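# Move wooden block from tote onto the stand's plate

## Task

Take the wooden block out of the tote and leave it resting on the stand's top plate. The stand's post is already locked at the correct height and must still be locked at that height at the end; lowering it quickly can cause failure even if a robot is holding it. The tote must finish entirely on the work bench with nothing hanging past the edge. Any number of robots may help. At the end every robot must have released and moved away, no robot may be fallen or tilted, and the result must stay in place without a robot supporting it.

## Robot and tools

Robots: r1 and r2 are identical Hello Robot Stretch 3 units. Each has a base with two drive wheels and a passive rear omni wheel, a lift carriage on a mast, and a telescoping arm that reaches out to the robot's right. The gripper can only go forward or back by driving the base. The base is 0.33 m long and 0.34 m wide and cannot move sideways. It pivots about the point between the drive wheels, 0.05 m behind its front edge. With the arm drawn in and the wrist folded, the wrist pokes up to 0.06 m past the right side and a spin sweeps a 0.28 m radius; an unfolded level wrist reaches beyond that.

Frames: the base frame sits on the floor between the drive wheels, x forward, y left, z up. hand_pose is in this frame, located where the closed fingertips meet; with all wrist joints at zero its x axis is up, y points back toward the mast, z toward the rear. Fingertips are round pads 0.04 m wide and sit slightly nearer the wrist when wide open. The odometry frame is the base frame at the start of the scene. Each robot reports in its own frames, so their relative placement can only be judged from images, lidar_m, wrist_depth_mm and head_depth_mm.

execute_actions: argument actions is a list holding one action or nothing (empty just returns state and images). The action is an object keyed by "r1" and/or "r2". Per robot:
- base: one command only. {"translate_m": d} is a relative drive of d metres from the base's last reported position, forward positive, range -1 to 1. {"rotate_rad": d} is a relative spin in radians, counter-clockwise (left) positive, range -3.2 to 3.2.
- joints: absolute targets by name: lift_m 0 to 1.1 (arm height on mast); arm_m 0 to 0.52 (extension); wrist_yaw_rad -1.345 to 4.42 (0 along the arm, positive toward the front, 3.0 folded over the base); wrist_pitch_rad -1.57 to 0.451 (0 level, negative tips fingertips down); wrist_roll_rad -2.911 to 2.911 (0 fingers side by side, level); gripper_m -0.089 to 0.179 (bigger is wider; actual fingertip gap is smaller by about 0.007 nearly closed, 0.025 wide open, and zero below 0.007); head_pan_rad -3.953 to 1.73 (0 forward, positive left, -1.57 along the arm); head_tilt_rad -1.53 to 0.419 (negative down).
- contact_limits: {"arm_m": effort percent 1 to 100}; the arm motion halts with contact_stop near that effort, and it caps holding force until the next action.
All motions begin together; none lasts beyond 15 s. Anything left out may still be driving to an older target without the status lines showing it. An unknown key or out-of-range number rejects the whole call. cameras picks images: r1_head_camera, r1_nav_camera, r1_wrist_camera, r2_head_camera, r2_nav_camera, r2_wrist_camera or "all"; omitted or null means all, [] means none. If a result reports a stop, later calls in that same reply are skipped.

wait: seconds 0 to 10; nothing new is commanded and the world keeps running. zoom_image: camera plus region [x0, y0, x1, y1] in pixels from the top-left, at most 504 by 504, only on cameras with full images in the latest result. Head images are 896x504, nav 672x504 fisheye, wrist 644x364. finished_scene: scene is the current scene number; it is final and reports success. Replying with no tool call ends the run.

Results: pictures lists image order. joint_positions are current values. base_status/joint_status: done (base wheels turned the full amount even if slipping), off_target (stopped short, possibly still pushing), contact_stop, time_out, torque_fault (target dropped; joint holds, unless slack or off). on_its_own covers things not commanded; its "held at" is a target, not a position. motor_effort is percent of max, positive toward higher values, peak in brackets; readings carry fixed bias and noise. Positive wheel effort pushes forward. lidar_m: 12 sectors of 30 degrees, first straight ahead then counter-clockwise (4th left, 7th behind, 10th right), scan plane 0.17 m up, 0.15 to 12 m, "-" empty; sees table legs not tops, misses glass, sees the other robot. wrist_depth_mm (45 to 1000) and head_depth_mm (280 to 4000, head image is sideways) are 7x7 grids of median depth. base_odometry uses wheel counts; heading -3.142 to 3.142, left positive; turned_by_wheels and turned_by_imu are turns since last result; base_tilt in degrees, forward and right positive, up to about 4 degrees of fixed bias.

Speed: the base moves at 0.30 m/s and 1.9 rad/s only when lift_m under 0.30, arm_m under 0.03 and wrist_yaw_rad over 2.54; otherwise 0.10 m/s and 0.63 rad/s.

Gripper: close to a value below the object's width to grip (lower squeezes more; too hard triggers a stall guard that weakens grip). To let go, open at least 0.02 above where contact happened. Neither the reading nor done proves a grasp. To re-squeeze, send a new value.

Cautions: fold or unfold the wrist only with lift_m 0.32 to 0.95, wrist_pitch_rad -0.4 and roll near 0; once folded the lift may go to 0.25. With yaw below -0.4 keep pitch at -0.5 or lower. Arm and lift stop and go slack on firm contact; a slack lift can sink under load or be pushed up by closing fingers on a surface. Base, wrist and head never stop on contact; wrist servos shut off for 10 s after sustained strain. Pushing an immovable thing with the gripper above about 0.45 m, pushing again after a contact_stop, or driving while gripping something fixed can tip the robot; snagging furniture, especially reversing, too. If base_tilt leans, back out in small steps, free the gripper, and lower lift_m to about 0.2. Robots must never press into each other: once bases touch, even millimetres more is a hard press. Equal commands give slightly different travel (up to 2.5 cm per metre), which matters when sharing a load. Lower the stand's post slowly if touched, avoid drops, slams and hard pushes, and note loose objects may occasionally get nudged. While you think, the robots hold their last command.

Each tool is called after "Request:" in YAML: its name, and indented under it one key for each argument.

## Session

Request:
execute_actions:
  actions: []

Scene clock: 0.00 s.
r1.base_odometry: x=+0.000 y=+0.000 heading=+0.000 (m, m, rad; r1's odometry frame)
r1.turned_by_wheels: +0.000 (rad since the last result)
r1.turned_by_imu: +0.000 (rad since the last result)
r1.base_tilt: forward=+0.9 right=-0.4 (deg)
r1.lidar_m: 3.91 1.13 1.85 5.22 2.17 1.12 0.92 0.91 1.01 1.58 3.64 2.00
r1.head_depth_mm: 1905 2460 - - - 3981 2553 / 1905 2615 - - - - 2555 / 1882 2767 - - - 3994 2589 / 1862 2725 - - - - 2592 / 1861 2740 - - - 3909 2605 / 1845 2707 3926 3905 3888 3798 2601 / 1858 2682 3731 3686 3679 3649 2612
r1.base_status: not commanded
r1.joint_positions: lift_m=+0.481 arm_m=+0.000 wrist_yaw_rad=+2.898 wrist_pitch_rad=-0.431 wrist_roll_rad=-0.004 gripper_m=+0.037 head_pan_rad=-0.001 head_tilt_rad=+0.013
r1.joint_status: not commanded
r1.motor_effort: left_wheel=-1 right_wheel=+0 lift_m=+18 arm_m=+0 wrist_yaw_rad=-1 wrist_pitch_rad=+5 wrist_roll_rad=+0 gripper_m=+0 head_pan_rad=+1 head_tilt_rad=+2 (%)
r1.hand_pose: x=+0.0325 y=+0.0712 z=+0.4905 quat_wxyz=(+0.234, +0.702, +0.067, +0.669) (m; r1's base frame)
r1.wrist_depth_mm: - - - - - - - / - - - - - - - / - - - - - - - / - - - - - - - / 900 - 990 920 928 921 872 / 781 - - 753 789 743 758 / 652 663 616 641 640 634 640
r2.base_odometry: x=+0.000 y=+0.000 heading=+0.000 (m, m, rad; r2's odometry frame)
r2.turned_by_wheels: +0.000 (rad since the last result)
r2.turned_by_imu: +0.000 (rad since the last result)
r2.base_tilt: forward=+0.7 right=-0.4 (deg)
r2.lidar_m: 1.77 5.52 1.06 0.70 0.64 0.65 0.81 1.69 3.21 4.00 4.06 1.47
r2.head_depth_mm: 2049 3086 - - - 1780 2265 / 2073 3123 - - - 2744 2254 / 2094 3149 - - 2627 3097 2058 / 2126 3241 - - - 2904 2122 / 2129 3213 - - - 3175 2176 / 2135 3338 - - - 3168 2194 / 2146 3310 - - - 3159 2176
r2.base_status: not commanded
r2.joint_positions: lift_m=+0.504 arm_m=+0.001 wrist_yaw_rad=+2.790 wrist_pitch_rad=-0.507 wrist_roll_rad=+0.016 gripper_m=+0.037 head_pan_rad=-0.002 head_tilt_rad=-0.005
r2.joint_status: not commanded
r2.motor_effort: left_wheel=+1 right_wheel=-1 lift_m=+21 arm_m=+0 wrist_yaw_rad=+1 wrist_pitch_rad=+5 wrist_roll_rad=+0 gripper_m=+0 head_pan_rad=-1 head_tilt_rad=+2 (%)
r2.hand_pose: x=+0.0519 y=+0.0534 z=+0.4972 quat_wxyz=(+0.295, +0.710, +0.053, +0.637) (m; r2's base frame)
r2.wrist_depth_mm: 587 673 887 - - - - / - 718 945 - - - - / - 793 995 - - - - / - 854 965 981 960 950 947 / 660 846 848 824 833 821 809 / 692 - - 710 - 715 693 / 651 647 644 633 629 619 627
pictures: r1_head_camera (sideways: a quarter turn clockwise sets it upright), r1_nav_camera (sideways: a quarter turn counterclockwise sets it upright), r1_wrist_camera, r2_head_camera (sideways: a quarter turn clockwise sets it upright), r2_nav_camera (sideways: a quarter turn counterclockwise sets it upright), r2_wrist_camera
Images, in order (width x height): r1_head_camera 896x504, r1_nav_camera 672x504, r1_wrist_camera 644x364, r2_head_camera 896x504, r2_nav_camera 672x504, r2_wrist_camera 644x364.

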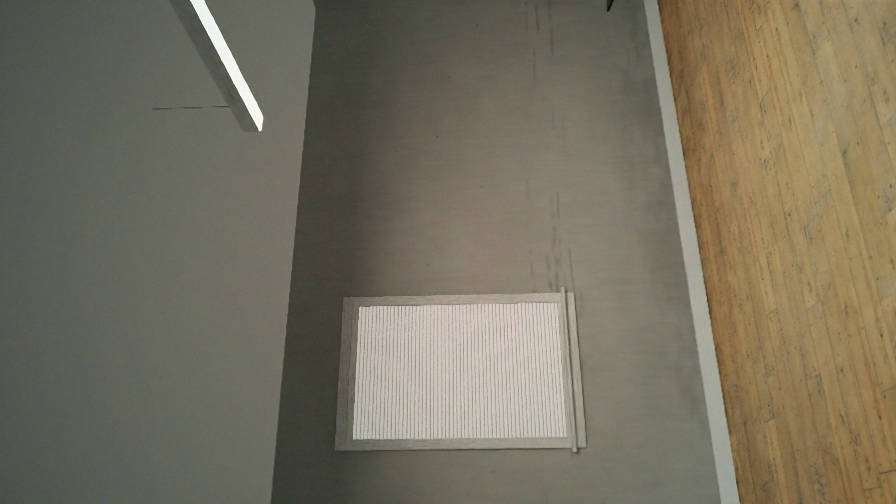

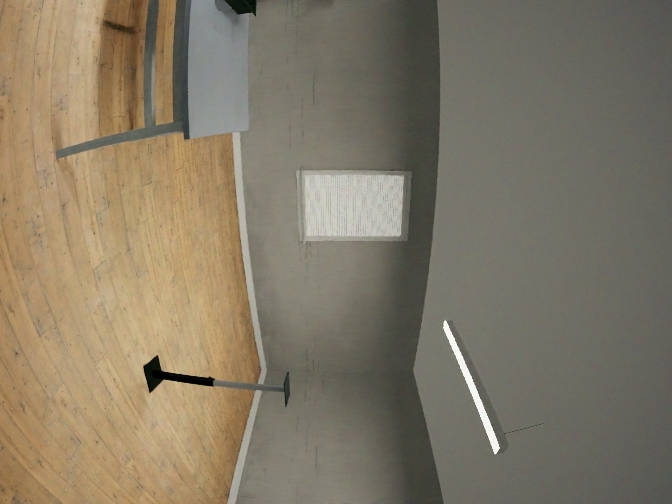

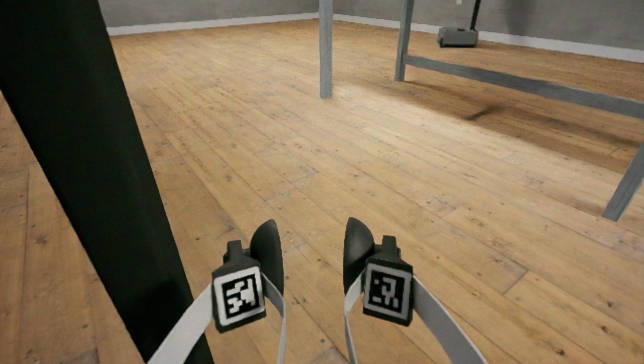

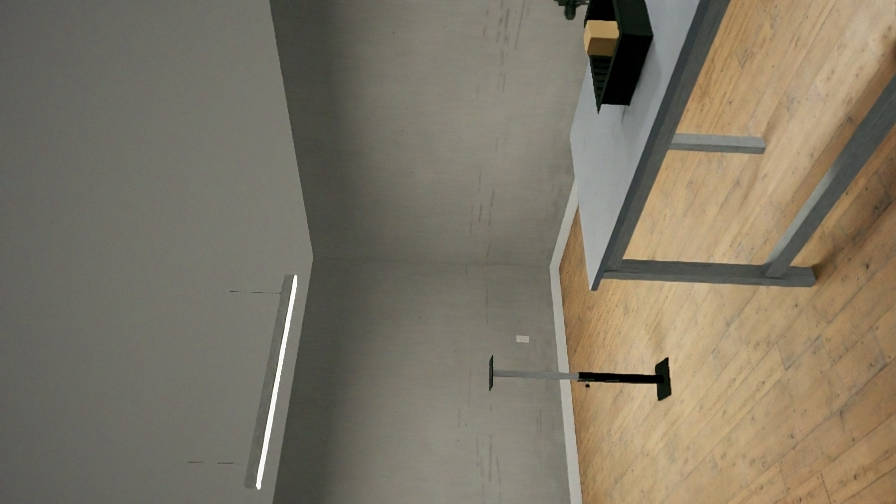

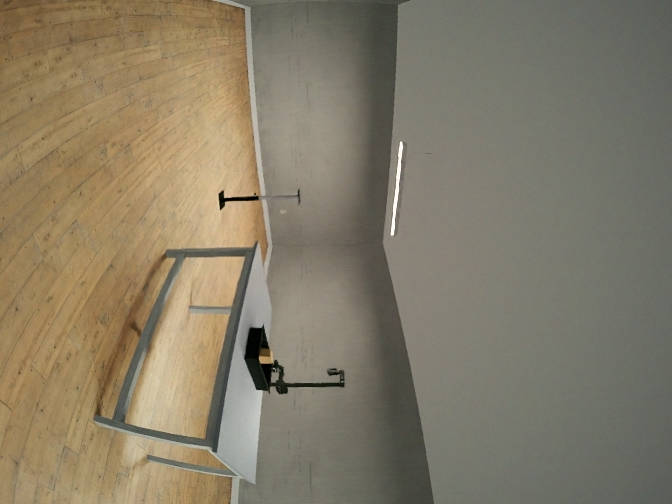

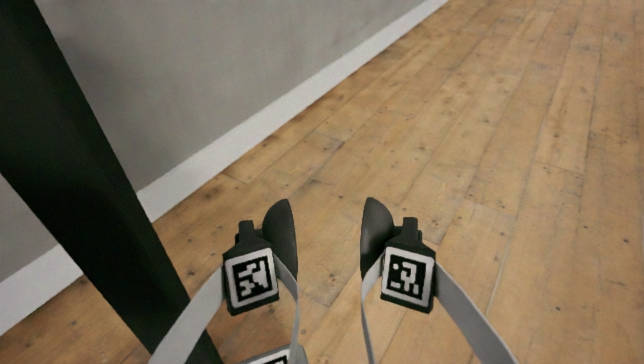

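Request:
execute_actions:
  actions:
    - {"r1":{"joints":{"head_pan_rad":1.0,"head_tilt_rad":-0.5,"lift_m":0.27}}}
  cameras: ["r1_head_camera"]

Scene clock: 6.73 s.
r1.base_odometry: x=+0.000 y=+0.000 heading=+0.000 (m, m, rad; r1's odometry frame)
r1.turned_by_wheels: +0.000 (rad since the last result)
r1.turned_by_imu: -0.001 (rad since the last result)
r1.base_tilt: forward=+0.9 right=-0.6 (deg)
r1.lidar_m: 3.90 1.13 1.85 5.26 2.18 1.13 0.92 0.91 1.01 1.58 3.63 2.00
r1.head_depth_mm: 3413 3629 3736 1274 2055 1680 1382 / 3576 3897 1769 1354 2080 1671 1376 / 3807 - 1626 1441 2135 1680 1382 / - - 1736 2420 2128 1674 1377 / - - 1936 2555 2126 1674 1377 / - - 1912 2770 2117 1682 1376 / - - - 2653 2074 1683 1375
r1.base_status: not commanded
r1.joint_positions: lift_m=+0.270 arm_m=+0.000 wrist_yaw_rad=+2.898 wrist_pitch_rad=-0.431 wrist_roll_rad=-0.004 gripper_m=+0.037 head_pan_rad=+0.993 head_tilt_rad=-0.493
r1.joint_status: all done
r1.motor_effort: left_wheel=-1(1) right_wheel=+0(0) lift_m=+12(16) arm_m=+1(0) wrist_yaw_rad=+0(0) wrist_pitch_rad=+5(5) wrist_roll_rad=+1(0) gripper_m=+0(1) head_pan_rad=+2(27) head_tilt_rad=-4(35) (%)
r1.hand_pose: x=+0.0325 y=+0.0712 z=+0.2801 quat_wxyz=(+0.234, +0.702, +0.067, +0.669) (m; r1's base frame)
r1.wrist_depth_mm: - - - - - - - / - - - - - - - / - - - - - - 996 / 748 746 745 743 745 754 749 / 586 - 623 599 599 588 582 / 499 - - 502 510 498 482 / 436 - - 435 415 422 422
r2.base_odometry: x=+0.000 y=+0.000 heading=+0.000 (m, m, rad; r2's odometry frame)
r2.turned_by_wheels: +0.000 (rad since the last result)
r2.turned_by_imu: -0.001 (rad since the last result)
r2.base_tilt: forward=+0.5 right=-0.2 (deg)
r2.lidar_m: 1.77 5.53 1.06 0.70 0.64 0.65 0.81 1.69 3.20 4.02 4.08 1.46
r2.head_depth_mm: 2048 3057 - - - 1791 2269 / 2057 3188 - - - 2730 2273 / 2081 3230 - - 2632 3035 2055 / 2091 3232 - - - 2853 2144 / 2119 3254 - - - 3207 2215 / 2146 3310 - - - 3154 2178 / 2179 3361 - - - 3091 2166
r2.base_status: not commanded
r2.joint_positions: lift_m=+0.504 arm_m=+0.001 wrist_yaw_rad=+2.790 wrist_pitch_rad=-0.507 wrist_roll_rad=+0.016 gripper_m=+0.037 head_pan_rad=-0.002 head_tilt_rad=-0.005
r2.joint_status: not commanded
r2.motor_effort: left_wheel=+1(0) right_wheel=-1(1) lift_m=+21(20) arm_m=+0(0) wrist_yaw_rad=+1(1) wrist_pitch_rad=+5(4) wrist_roll_rad=+0(0) gripper_m=+0(0) head_pan_rad=+0(0) head_tilt_rad=+2(2) (%)
r2.hand_pose: x=+0.0519 y=+0.0534 z=+0.4972 quat_wxyz=(+0.295, +0.710, +0.053, +0.637) (m; r2's base frame)
r2.wrist_depth_mm: 588 690 887 - - - - / - 718 953 - - - - / - 782 - - - - - / - 835 947 975 948 947 957 / 659 838 836 830 852 814 804 / 696 - - 732 - 705 711 / 653 638 643 630 629 632 618
pictures: r1_head_camera (sideways: a quarter turn clockwise sets it upright)
Images, in order (width x height): r1_head_camera 896x504.

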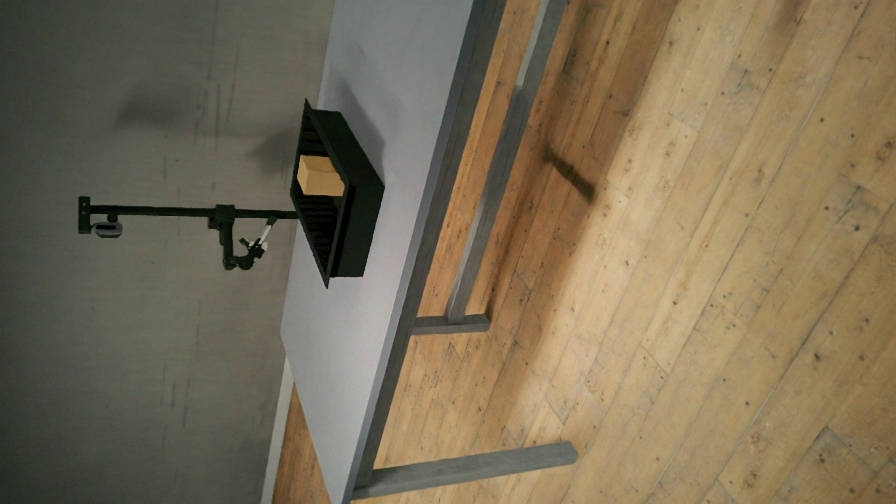

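Request:
execute_actions:
  actions:
    - {"r1":{"base":{"rotate_rad":1.39}}}
  cameras: []

Request:
execute_actions:
  actions:
    - {"r1":{"base":{"translate_m":1.0}}}
  cameras: []

Request:
execute_actions:
  actions:
    - {"r1":{"base":{"rotate_rad":0.82},"joints":{"head_pan_rad":-1.4,"head_tilt_rad":-0.5,"lift_m":0.9,"wrist_pitch_rad":-0.4}}}
  cameras: ["r1_head_camera"]

Scene clock: 28.43 s.
r1.base_odometry: x=+0.000 y=+0.000 heading=+1.390 (m, m, rad; r1's odometry frame)
r1.turned_by_wheels: +1.390 (rad since the last result)
r1.turned_by_imu: +1.395 (rad since the last result)
r1.base_tilt: forward=+0.8 right=-0.5 (deg)
r1.lidar_m: 1.85 4.01 1.34 0.96 0.92 0.94 1.26 3.19 3.74 2.00 1.12 1.83
r1.head_depth_mm: - - - 2968 2136 1673 1379 / 3897 - - 2938 2127 1678 1378 / 2727 3001 3366 2900 2140 1676 1371 / 2056 2233 2436 2583 2132 1668 1379 / 1684 1794 1933 2110 2049 1672 1376 / 1448 1528 1609 1715 1819 1681 1373 / 1251 1305 1372 1445 1514 1567 1373
r1.base_status: done
r1.joint_positions: lift_m=+0.270 arm_m=+0.000 wrist_yaw_rad=+2.898 wrist_pitch_rad=-0.431 wrist_roll_rad=-0.004 gripper_m=+0.037 head_pan_rad=+0.993 head_tilt_rad=-0.494
r1.joint_status: not commanded
r1.motor_effort: left_wheel=-3(11) right_wheel=+2(9) lift_m=+12(13) arm_m=+0(0) wrist_yaw_rad=+0(1) wrist_pitch_rad=+5(5) wrist_roll_rad=+1(0) gripper_m=-2(0) head_pan_rad=+3(2) head_tilt_rad=-4(4) (%)
r1.hand_pose: x=+0.0325 y=+0.0712 z=+0.2801 quat_wxyz=(+0.234, +0.702, +0.067, +0.669) (m; r1's base frame)
r1.wrist_depth_mm: - 844 - - - - - / - 893 - - - - - / - 925 - - - - 995 / 692 753 744 755 757 736 733 / 599 - 636 588 579 587 597 / 498 - - 494 513 490 488 / 441 - - 434 425 421 418
r2.base_odometry: x=+0.000 y=+0.000 heading=+0.000 (m, m, rad; r2's odometry frame)
r2.turned_by_wheels: +0.000 (rad since the last result)
r2.turned_by_imu: -0.001 (rad since the last result)
r2.base_tilt: forward=+0.5 right=-0.4 (deg)
r2.lidar_m: 1.77 5.53 1.06 0.70 0.64 0.65 0.81 1.69 3.20 3.99 4.08 1.47
r2.head_depth_mm: 2044 3081 - - - 1781 2274 / 2075 3156 - - - 2742 2237 / 2094 3167 - - 2632 3033 2072 / 2090 3280 - - - 2870 2150 / 2114 3248 - - - 3202 2194 / 2136 3334 - - - 3218 2198 / 2145 3325 - - - 3092 2142
r2.base_status: not commanded
r2.joint_positions: lift_m=+0.504 arm_m=+0.001 wrist_yaw_rad=+2.790 wrist_pitch_rad=-0.507 wrist_roll_rad=+0.016 gripper_m=+0.037 head_pan_rad=-0.002 head_tilt_rad=-0.005
r2.joint_status: not commanded
r2.motor_effort: left_wheel=+1(1) right_wheel=-1(1) lift_m=+20(20) arm_m=+1(0) wrist_yaw_rad=+1(1) wrist_pitch_rad=+5(5) wrist_roll_rad=+0(0) gripper_m=+0(0) head_pan_rad=+0(1) head_tilt_rad=+2(2) (%)
r2.hand_pose: x=+0.0519 y=+0.0534 z=+0.4972 quat_wxyz=(+0.295, +0.710, +0.053, +0.637) (m; r2's base frame)
r2.wrist_depth_mm: 587 685 891 - - - - / - 715 940 - - - - / - 774 - - - - - / - 843 966 974 979 960 939 / 651 852 843 829 839 822 815 / 697 - - 712 - 701 690 / 648 637 644 623 632 623 625
pictures: none
No camera images: the call's "cameras" was empty. Leave "cameras" out to get every camera's image.

Scene clock: 33.53 s.
r1.base_odometry: x=+0.180 y=+0.984 heading=+1.390 (m, m, rad; r1's odometry frame)
r1.turned_by_wheels: +0.000 (rad since the last result)
r1.turned_by_imu: +0.002 (rad since the last result)
r1.base_tilt: forward=+0.9 right=-0.5 (deg)
r1.lidar_m: 0.86 4.32 2.07 1.51 1.45 1.48 1.99 4.48 0.98 1.31 1.25 0.90
r1.head_depth_mm: 3673 3977 - 2949 2126 1680 1373 / 3805 - - 2961 2134 1682 1381 / 3924 - - 2929 2136 1675 1378 / 3315 3601 3763 2937 2138 1670 1373 / 2708 2916 3104 2903 2128 1677 1375 / 2294 2408 2563 2637 2139 1686 1372 / 1975 2004 2147 2264 2112 1662 1380
r1.base_status: done
r1.joint_positions: lift_m=+0.270 arm_m=+0.000 wrist_yaw_rad=+2.898 wrist_pitch_rad=-0.431 wrist_roll_rad=-0.004 gripper_m=+0.037 head_pan_rad=+0.993 head_tilt_rad=-0.494
r1.joint_status: not commanded
r1.motor_effort: left_wheel=-3(9) right_wheel=+2(8) lift_m=+13(13) arm_m=+0(0) wrist_yaw_rad=+0(1) wrist_pitch_rad=+5(5) wrist_roll_rad=+0(0) gripper_m=+0(1) head_pan_rad=+3(3) head_tilt_rad=-4(4) (%)
r1.hand_pose: x=+0.0325 y=+0.0712 z=+0.2801 quat_wxyz=(+0.234, +0.702, +0.067, +0.669) (m; r1's base frame)
r1.wrist_depth_mm: - - - - - - - / - - - - - - - / - - - - - - 1000 / 732 725 748 726 755 759 731 / 605 - 629 586 593 598 592 / 488 - - 497 513 491 494 / 431 - - 430 417 421 429
r2.base_odometry: x=+0.000 y=+0.000 heading=+0.000 (m, m, rad; r2's odometry frame)
r2.turned_by_wheels: +0.000 (rad since the last result)
r2.turned_by_imu: -0.001 (rad since the last result)
r2.base_tilt: forward=+0.6 right=-0.4 (deg)
r2.lidar_m: 1.76 5.56 1.06 0.70 0.64 0.65 0.81 1.68 3.20 3.99 4.08 1.47
r2.head_depth_mm: 2044 3088 - - - 1787 2293 / 2064 3122 - - - 2761 2231 / 2091 3156 - - 2641 3034 2047 / 2090 3239 - - - 2853 2145 / 2104 3293 - - - 3214 2201 / 2131 3250 - - - 3140 2192 / 2138 3312 - - - 3108 2161
r2.base_status: not commanded
r2.joint_positions: lift_m=+0.504 arm_m=+0.001 wrist_yaw_rad=+2.790 wrist_pitch_rad=-0.507 wrist_roll_rad=+0.016 gripper_m=+0.037 head_pan_rad=-0.002 head_tilt_rad=-0.005
r2.joint_status: not commanded
r2.motor_effort: left_wheel=+0(1) right_wheel=+0(1) lift_m=+21(20) arm_m=+0(0) wrist_yaw_rad=+2(0) wrist_pitch_rad=+5(4) wrist_roll_rad=+0(1) gripper_m=-1(1) head_pan_rad=+0(1) head_tilt_rad=+2(2) (%)
r2.hand_pose: x=+0.0519 y=+0.0534 z=+0.4972 quat_wxyz=(+0.295, +0.710, +0.053, +0.637) (m; r2's base frame)
r2.wrist_depth_mm: 594 690 882 - - - - / - 718 949 - - - - / - 769 - - - - - / - 845 941 966 963 956 927 / 649 840 841 841 822 815 813 / 704 - - 726 - 702 703 / 643 643 635 642 633 632 623
pictures: none
No camera images: the call's "cameras" was empty. Leave "cameras" out to get every camera's image.

Scene clock: 40.10 s.
r1.base_odometry: x=+0.180 y=+0.984 heading=+2.210 (m, m, rad; r1's odometry frame)
r1.turned_by_wheels: +0.820 (rad since the last result)
r1.turned_by_imu: +0.825 (rad since the last result)
r1.base_tilt: forward=+0.7 right=-0.5 (deg)
r1.lidar_m: 2.88 1.66 1.44 1.44 1.67 2.91 2.44 0.98 1.25 1.26 0.86 4.33
r1.head_depth_mm: 2850 3046 3261 1145 817 735 1376 / 2934 3143 3414 1210 879 761 1381 / 3065 3256 3551 1205 878 1534 1416 / 3092 3357 3558 1209 878 1574 1417 / 3274 3568 3812 1201 877 1630 1380 / 3389 3740 - 1199 897 1680 1372 / 3562 3866 - 2920 936 1083 1252
r1.base_status: done
r1.joint_positions: lift_m=+0.900 arm_m=+0.000 wrist_yaw_rad=+2.898 wrist_pitch_rad=-0.420 wrist_roll_rad=-0.004 gripper_m=+0.037 head_pan_rad=-1.393 head_tilt_rad=-0.494
r1.joint_status: all done
r1.motor_effort: left_wheel=-3(10) right_wheel=+2(8) lift_m=+23(24) arm_m=+1(0) wrist_yaw_rad=+0(0) wrist_pitch_rad=+8(9) wrist_roll_rad=+0(0) gripper_m=-1(1) head_pan_rad=-2(24) head_tilt_rad=-4(4) (%)
r1.hand_pose: x=+0.0329 y=+0.0726 z=+0.9119 quat_wxyz=(+0.231, +0.703, +0.063, +0.670) (m; r1's base frame)
r1.wrist_depth_mm: - - - - - - - / - - - - - - - / - - - - - - - / - - - - - - - / - - - - - - - / - - - - - - - / - - - - - - -
r2.base_odometry: x=+0.000 y=+0.000 heading=+0.000 (m, m, rad; r2's odometry frame)
r2.turned_by_wheels: +0.000 (rad since the last result)
r2.turned_by_imu: -0.001 (rad since the last result)
r2.base_tilt: forward=+0.9 right=-0.1 (deg)
r2.lidar_m: 1.76 5.57 1.06 0.70 0.64 0.65 0.81 1.69 3.19 4.01 4.07 1.47
r2.head_depth_mm: 2043 3089 - - - 1784 2279 / 2051 3130 - - - 2747 2269 / 2061 3214 - - 2644 3079 2047 / 2118 3242 - - - 2857 2145 / 2114 3261 - - - 3171 2208 / 2122 3314 - - - 3145 2189 / 2174 3428 - - - 3082 2151
r2.base_status: not commanded
r2.joint_positions: lift_m=+0.504 arm_m=+0.001 wrist_yaw_rad=+2.790 wrist_pitch_rad=-0.507 wrist_roll_rad=+0.016 gripper_m=+0.037 head_pan_rad=-0.002 head_tilt_rad=-0.005
r2.joint_status: not commanded
r2.motor_effort: left_wheel=+1(1) right_wheel=-1(1) lift_m=+21(20) arm_m=+1(0) wrist_yaw_rad=+0(1) wrist_pitch_rad=+5(5) wrist_roll_rad=+1(0) gripper_m=+0(1) head_pan_rad=+0(0) head_tilt_rad=+2(2) (%)
r2.hand_pose: x=+0.0519 y=+0.0534 z=+0.4972 quat_wxyz=(+0.295, +0.710, +0.053, +0.637) (m; r2's base frame)
r2.wrist_depth_mm: 590 687 879 - - - - / - 721 948 - - - - / - 770 998 - - - - / - 849 957 968 956 940 939 / 655 840 854 824 838 815 806 / 701 - - 720 - 713 698 / 648 634 636 630 634 622 624
pictures: r1_head_camera (sideways: a quarter turn clockwise sets it upright)
Images, in order (width x height): r1_head_camera 896x504.

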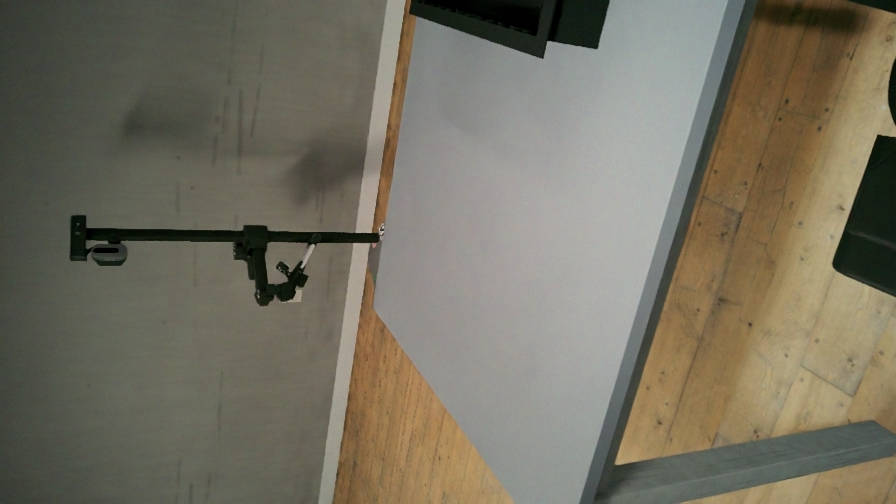

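Request:
execute_actions:
  actions:
    - {"r1":{"base":{"translate_m":-0.3},"joints":{"wrist_yaw_rad":0,"gripper_m":0.15}}}
  cameras: ["r1_head_camera"]

Scene clock: 50.13 s.
r1.base_odometry: x=+0.359 y=+0.743 heading=+2.210 (m, m, rad; r1's odometry frame)
r1.turned_by_wheels: +0.000 (rad since the last result)
r1.turned_by_imu: -0.002 (rad since the last result)
r1.base_tilt: forward=+0.9 right=-0.5 (deg)
r1.lidar_m: 3.05 1.75 1.52 1.52 1.76 3.06 2.14 0.71 1.18 1.18 1.04 1.05
r1.head_depth_mm: 2743 2968 3168 1093 883 691 1329 / 2855 3084 3345 1094 795 711 - / 2970 3245 3437 1132 808 713 1415 / 3065 3341 3629 1142 830 725 1379 / 3140 3426 3688 1204 877 761 1383 / 3352 3595 3943 1200 877 1524 1379 / 3482 3794 - 1200 879 1619 1379
r1.base_status: done
r1.joint_positions: lift_m=+0.900 arm_m=+0.000 wrist_yaw_rad=+0.002 wrist_pitch_rad=-0.420 wrist_roll_rad=-0.004 gripper_m=+0.150 head_pan_rad=-1.393 head_tilt_rad=-0.494
r1.joint_status: all done
r1.motor_effort: left_wheel=-3(8) right_wheel=+2(3) lift_m=+23(23) arm_m=+0(0) wrist_yaw_rad=-3(4) wrist_pitch_rad=+8(8) wrist_roll_rad=+0(0) gripper_m=-2(85) head_pan_rad=-1(2) head_tilt_rad=-3(4) (%)
r1.hand_pose: x=-0.0210 y=-0.3691 z=+0.9119 quat_wxyz=(+0.693, +0.149, -0.690, -0.147) (m; r1's base frame)
r1.wrist_depth_mm: - - - - - - - / - - - 791 - - - / 692 685 528 499 696 682 700 / 501 508 504 488 512 500 516 / 447 420 401 403 400 420 401 / - - - 367 351 - 334 / - - - - - - 305
r2.base_odometry: x=+0.000 y=+0.000 heading=+0.000 (m, m, rad; r2's odometry frame)
r2.turned_by_wheels: +0.000 (rad since the last result)
r2.turned_by_imu: -0.001 (rad since the last result)
r2.base_tilt: forward=+0.7 right=-0.3 (deg)
r2.lidar_m: 1.76 4.91 1.06 0.70 0.64 0.65 0.81 1.69 3.20 3.99 4.07 1.46
r2.head_depth_mm: 2040 3089 - - - 1786 2253 / 2058 3146 - - - 2776 2265 / 2084 3196 - - 2636 3053 2055 / 2100 3182 - - - 2847 2133 / 2112 3294 - - - 3217 2209 / 2130 3285 - - - 3178 2167 / 2149 3318 - - - 3181 2212
r2.base_status: not commanded
r2.joint_positions: lift_m=+0.504 arm_m=+0.001 wrist_yaw_rad=+2.790 wrist_pitch_rad=-0.507 wrist_roll_rad=+0.016 gripper_m=+0.037 head_pan_rad=-0.002 head_tilt_rad=-0.005
r2.joint_status: not commanded
r2.motor_effort: left_wheel=+1(1) right_wheel=+0(1) lift_m=+20(20) arm_m=+0(0) wrist_yaw_rad=+1(0) wrist_pitch_rad=+5(5) wrist_roll_rad=+0(1) gripper_m=+0(1) head_pan_rad=+0(2) head_tilt_rad=+2(2) (%)
r2.hand_pose: x=+0.0519 y=+0.0534 z=+0.4972 quat_wxyz=(+0.295, +0.710, +0.053, +0.637) (m; r2's base frame)
r2.wrist_depth_mm: 587 682 889 - - - - / - 723 942 - - - - / - 789 - - - - - / - 838 945 976 947 967 952 / 647 842 861 830 845 808 812 / 700 - - 718 - 708 700 / 650 642 643 639 632 633 619
pictures: r1_head_camera (sideways: a quarter turn clockwise sets it upright)
Images, in order (width x height): r1_head_camera 896x504.

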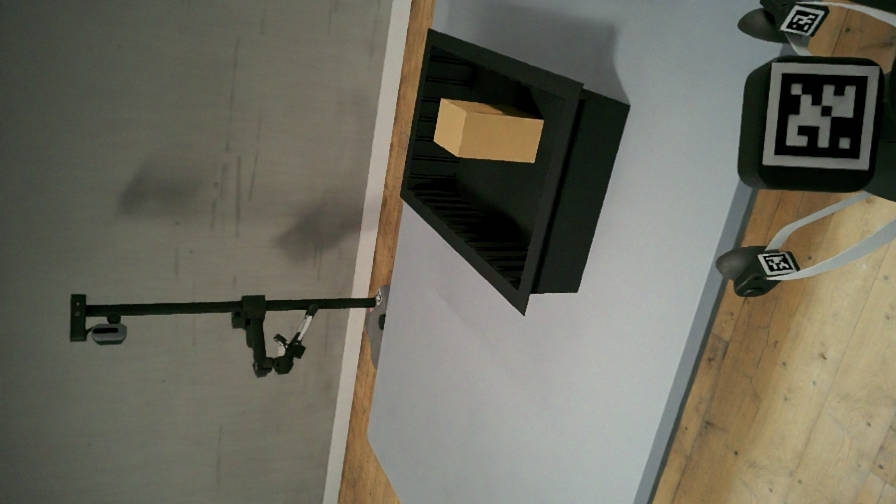

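Block is nearly abeam. Reaching out to view it from the wrist.

Request:
execute_actions:
  actions:
    - {"r1":{"joints":{"lift_m":1.1,"arm_m":0.52,"wrist_pitch_rad":-1.0}}}
  cameras: ["r1_wrist_camera"]

Scene clock: 58.93 s.
r1.base_odometry: x=+0.359 y=+0.743 heading=+2.210 (m, m, rad; r1's odometry frame)
r1.turned_by_wheels: +0.000 (rad since the last result)
r1.turned_by_imu: -0.001 (rad since the last result)
r1.base_tilt: forward=+0.9 right=-0.6 (deg)
r1.lidar_m: 3.05 1.75 1.52 1.52 1.76 3.08 2.14 0.71 1.18 1.18 1.05 1.05
r1.head_depth_mm: 2733 2987 3138 1094 879 691 1312 / 2821 - 3396 1087 797 691 1346 / 2960 3176 3455 1133 806 712 1381 / 3068 3341 3595 1144 829 735 1379 / 3124 3396 3689 1202 876 759 1378 / 3333 3636 3920 1201 877 1540 1381 / 3471 3827 - 1198 874 1613 1378
r1.base_status: not commanded
r1.joint_positions: lift_m=+1.100 arm_m=+0.520 wrist_yaw_rad=+0.000 wrist_pitch_rad=-1.003 wrist_roll_rad=-0.004 gripper_m=+0.150 head_pan_rad=-1.393 head_tilt_rad=-0.494
r1.joint_status: all done
r1.motor_effort: left_wheel=-3(3) right_wheel=+2(2) lift_m=+23(22) arm_m=+6(8) wrist_yaw_rad=-1(3) wrist_pitch_rad=+2(7) wrist_roll_rad=+0(0) gripper_m=-1(1) head_pan_rad=-2(3) head_tilt_rad=-4(4) (%)
r1.hand_pose: x=-0.0216 y=-0.7818 z=+1.0093 quat_wxyz=(+0.621, +0.341, -0.618, -0.340) (m; r1's base frame)
r1.wrist_depth_mm: 563 563 581 577 - - - / 513 518 502 458 430 534 540 / 476 477 461 481 472 502 496 / 445 449 431 326 435 462 463 / 408 412 407 400 412 429 421 / 383 337 389 390 387 - 395 / 366 325 366 367 361 369 373
r2.base_odometry: x=+0.000 y=+0.000 heading=+0.000 (m, m, rad; r2's odometry frame)
r2.turned_by_wheels: +0.000 (rad since the last result)
r2.turned_by_imu: -0.001 (rad since the last result)
r2.base_tilt: forward=+0.7 right=-0.2 (deg)
r2.lidar_m: 1.76 5.53 1.06 0.70 0.64 0.65 0.81 1.69 3.20 4.01 4.08 1.47
r2.head_depth_mm: 2050 3125 - - - 1789 2297 / 2042 3116 - - - 2739 2274 / 2072 3147 - - 2625 3076 2042 / 2099 3192 - - - 2847 2142 / 2097 3275 - - - 3209 2216 / 2144 3348 - - - 3155 2175 / 2148 3345 - - - 3133 2180
r2.base_status: not commanded
r2.joint_positions: lift_m=+0.504 arm_m=+0.001 wrist_yaw_rad=+2.790 wrist_pitch_rad=-0.507 wrist_roll_rad=+0.016 gripper_m=+0.037 head_pan_rad=-0.002 head_tilt_rad=-0.005
r2.joint_status: not commanded
r2.motor_effort: left_wheel=+1(1) right_wheel=-1(1) lift_m=+20(20) arm_m=+0(0) wrist_yaw_rad=+1(1) wrist_pitch_rad=+5(5) wrist_roll_rad=+0(0) gripper_m=-1(1) head_pan_rad=-1(2) head_tilt_rad=+2(2) (%)
r2.hand_pose: x=+0.0519 y=+0.0534 z=+0.4972 quat_wxyz=(+0.295, +0.710, +0.053, +0.637) (m; r2's base frame)
r2.wrist_depth_mm: 587 689 875 - - - - / - 731 951 - - - - / - 762 - - - - - / - 837 939 980 970 955 932 / 653 839 832 826 832 811 810 / 693 - - 709 - 704 701 / 647 643 643 636 630 630 628
pictures: r1_wrist_camera
Images, in order (width x height): r1_wrist_camera 644x364.

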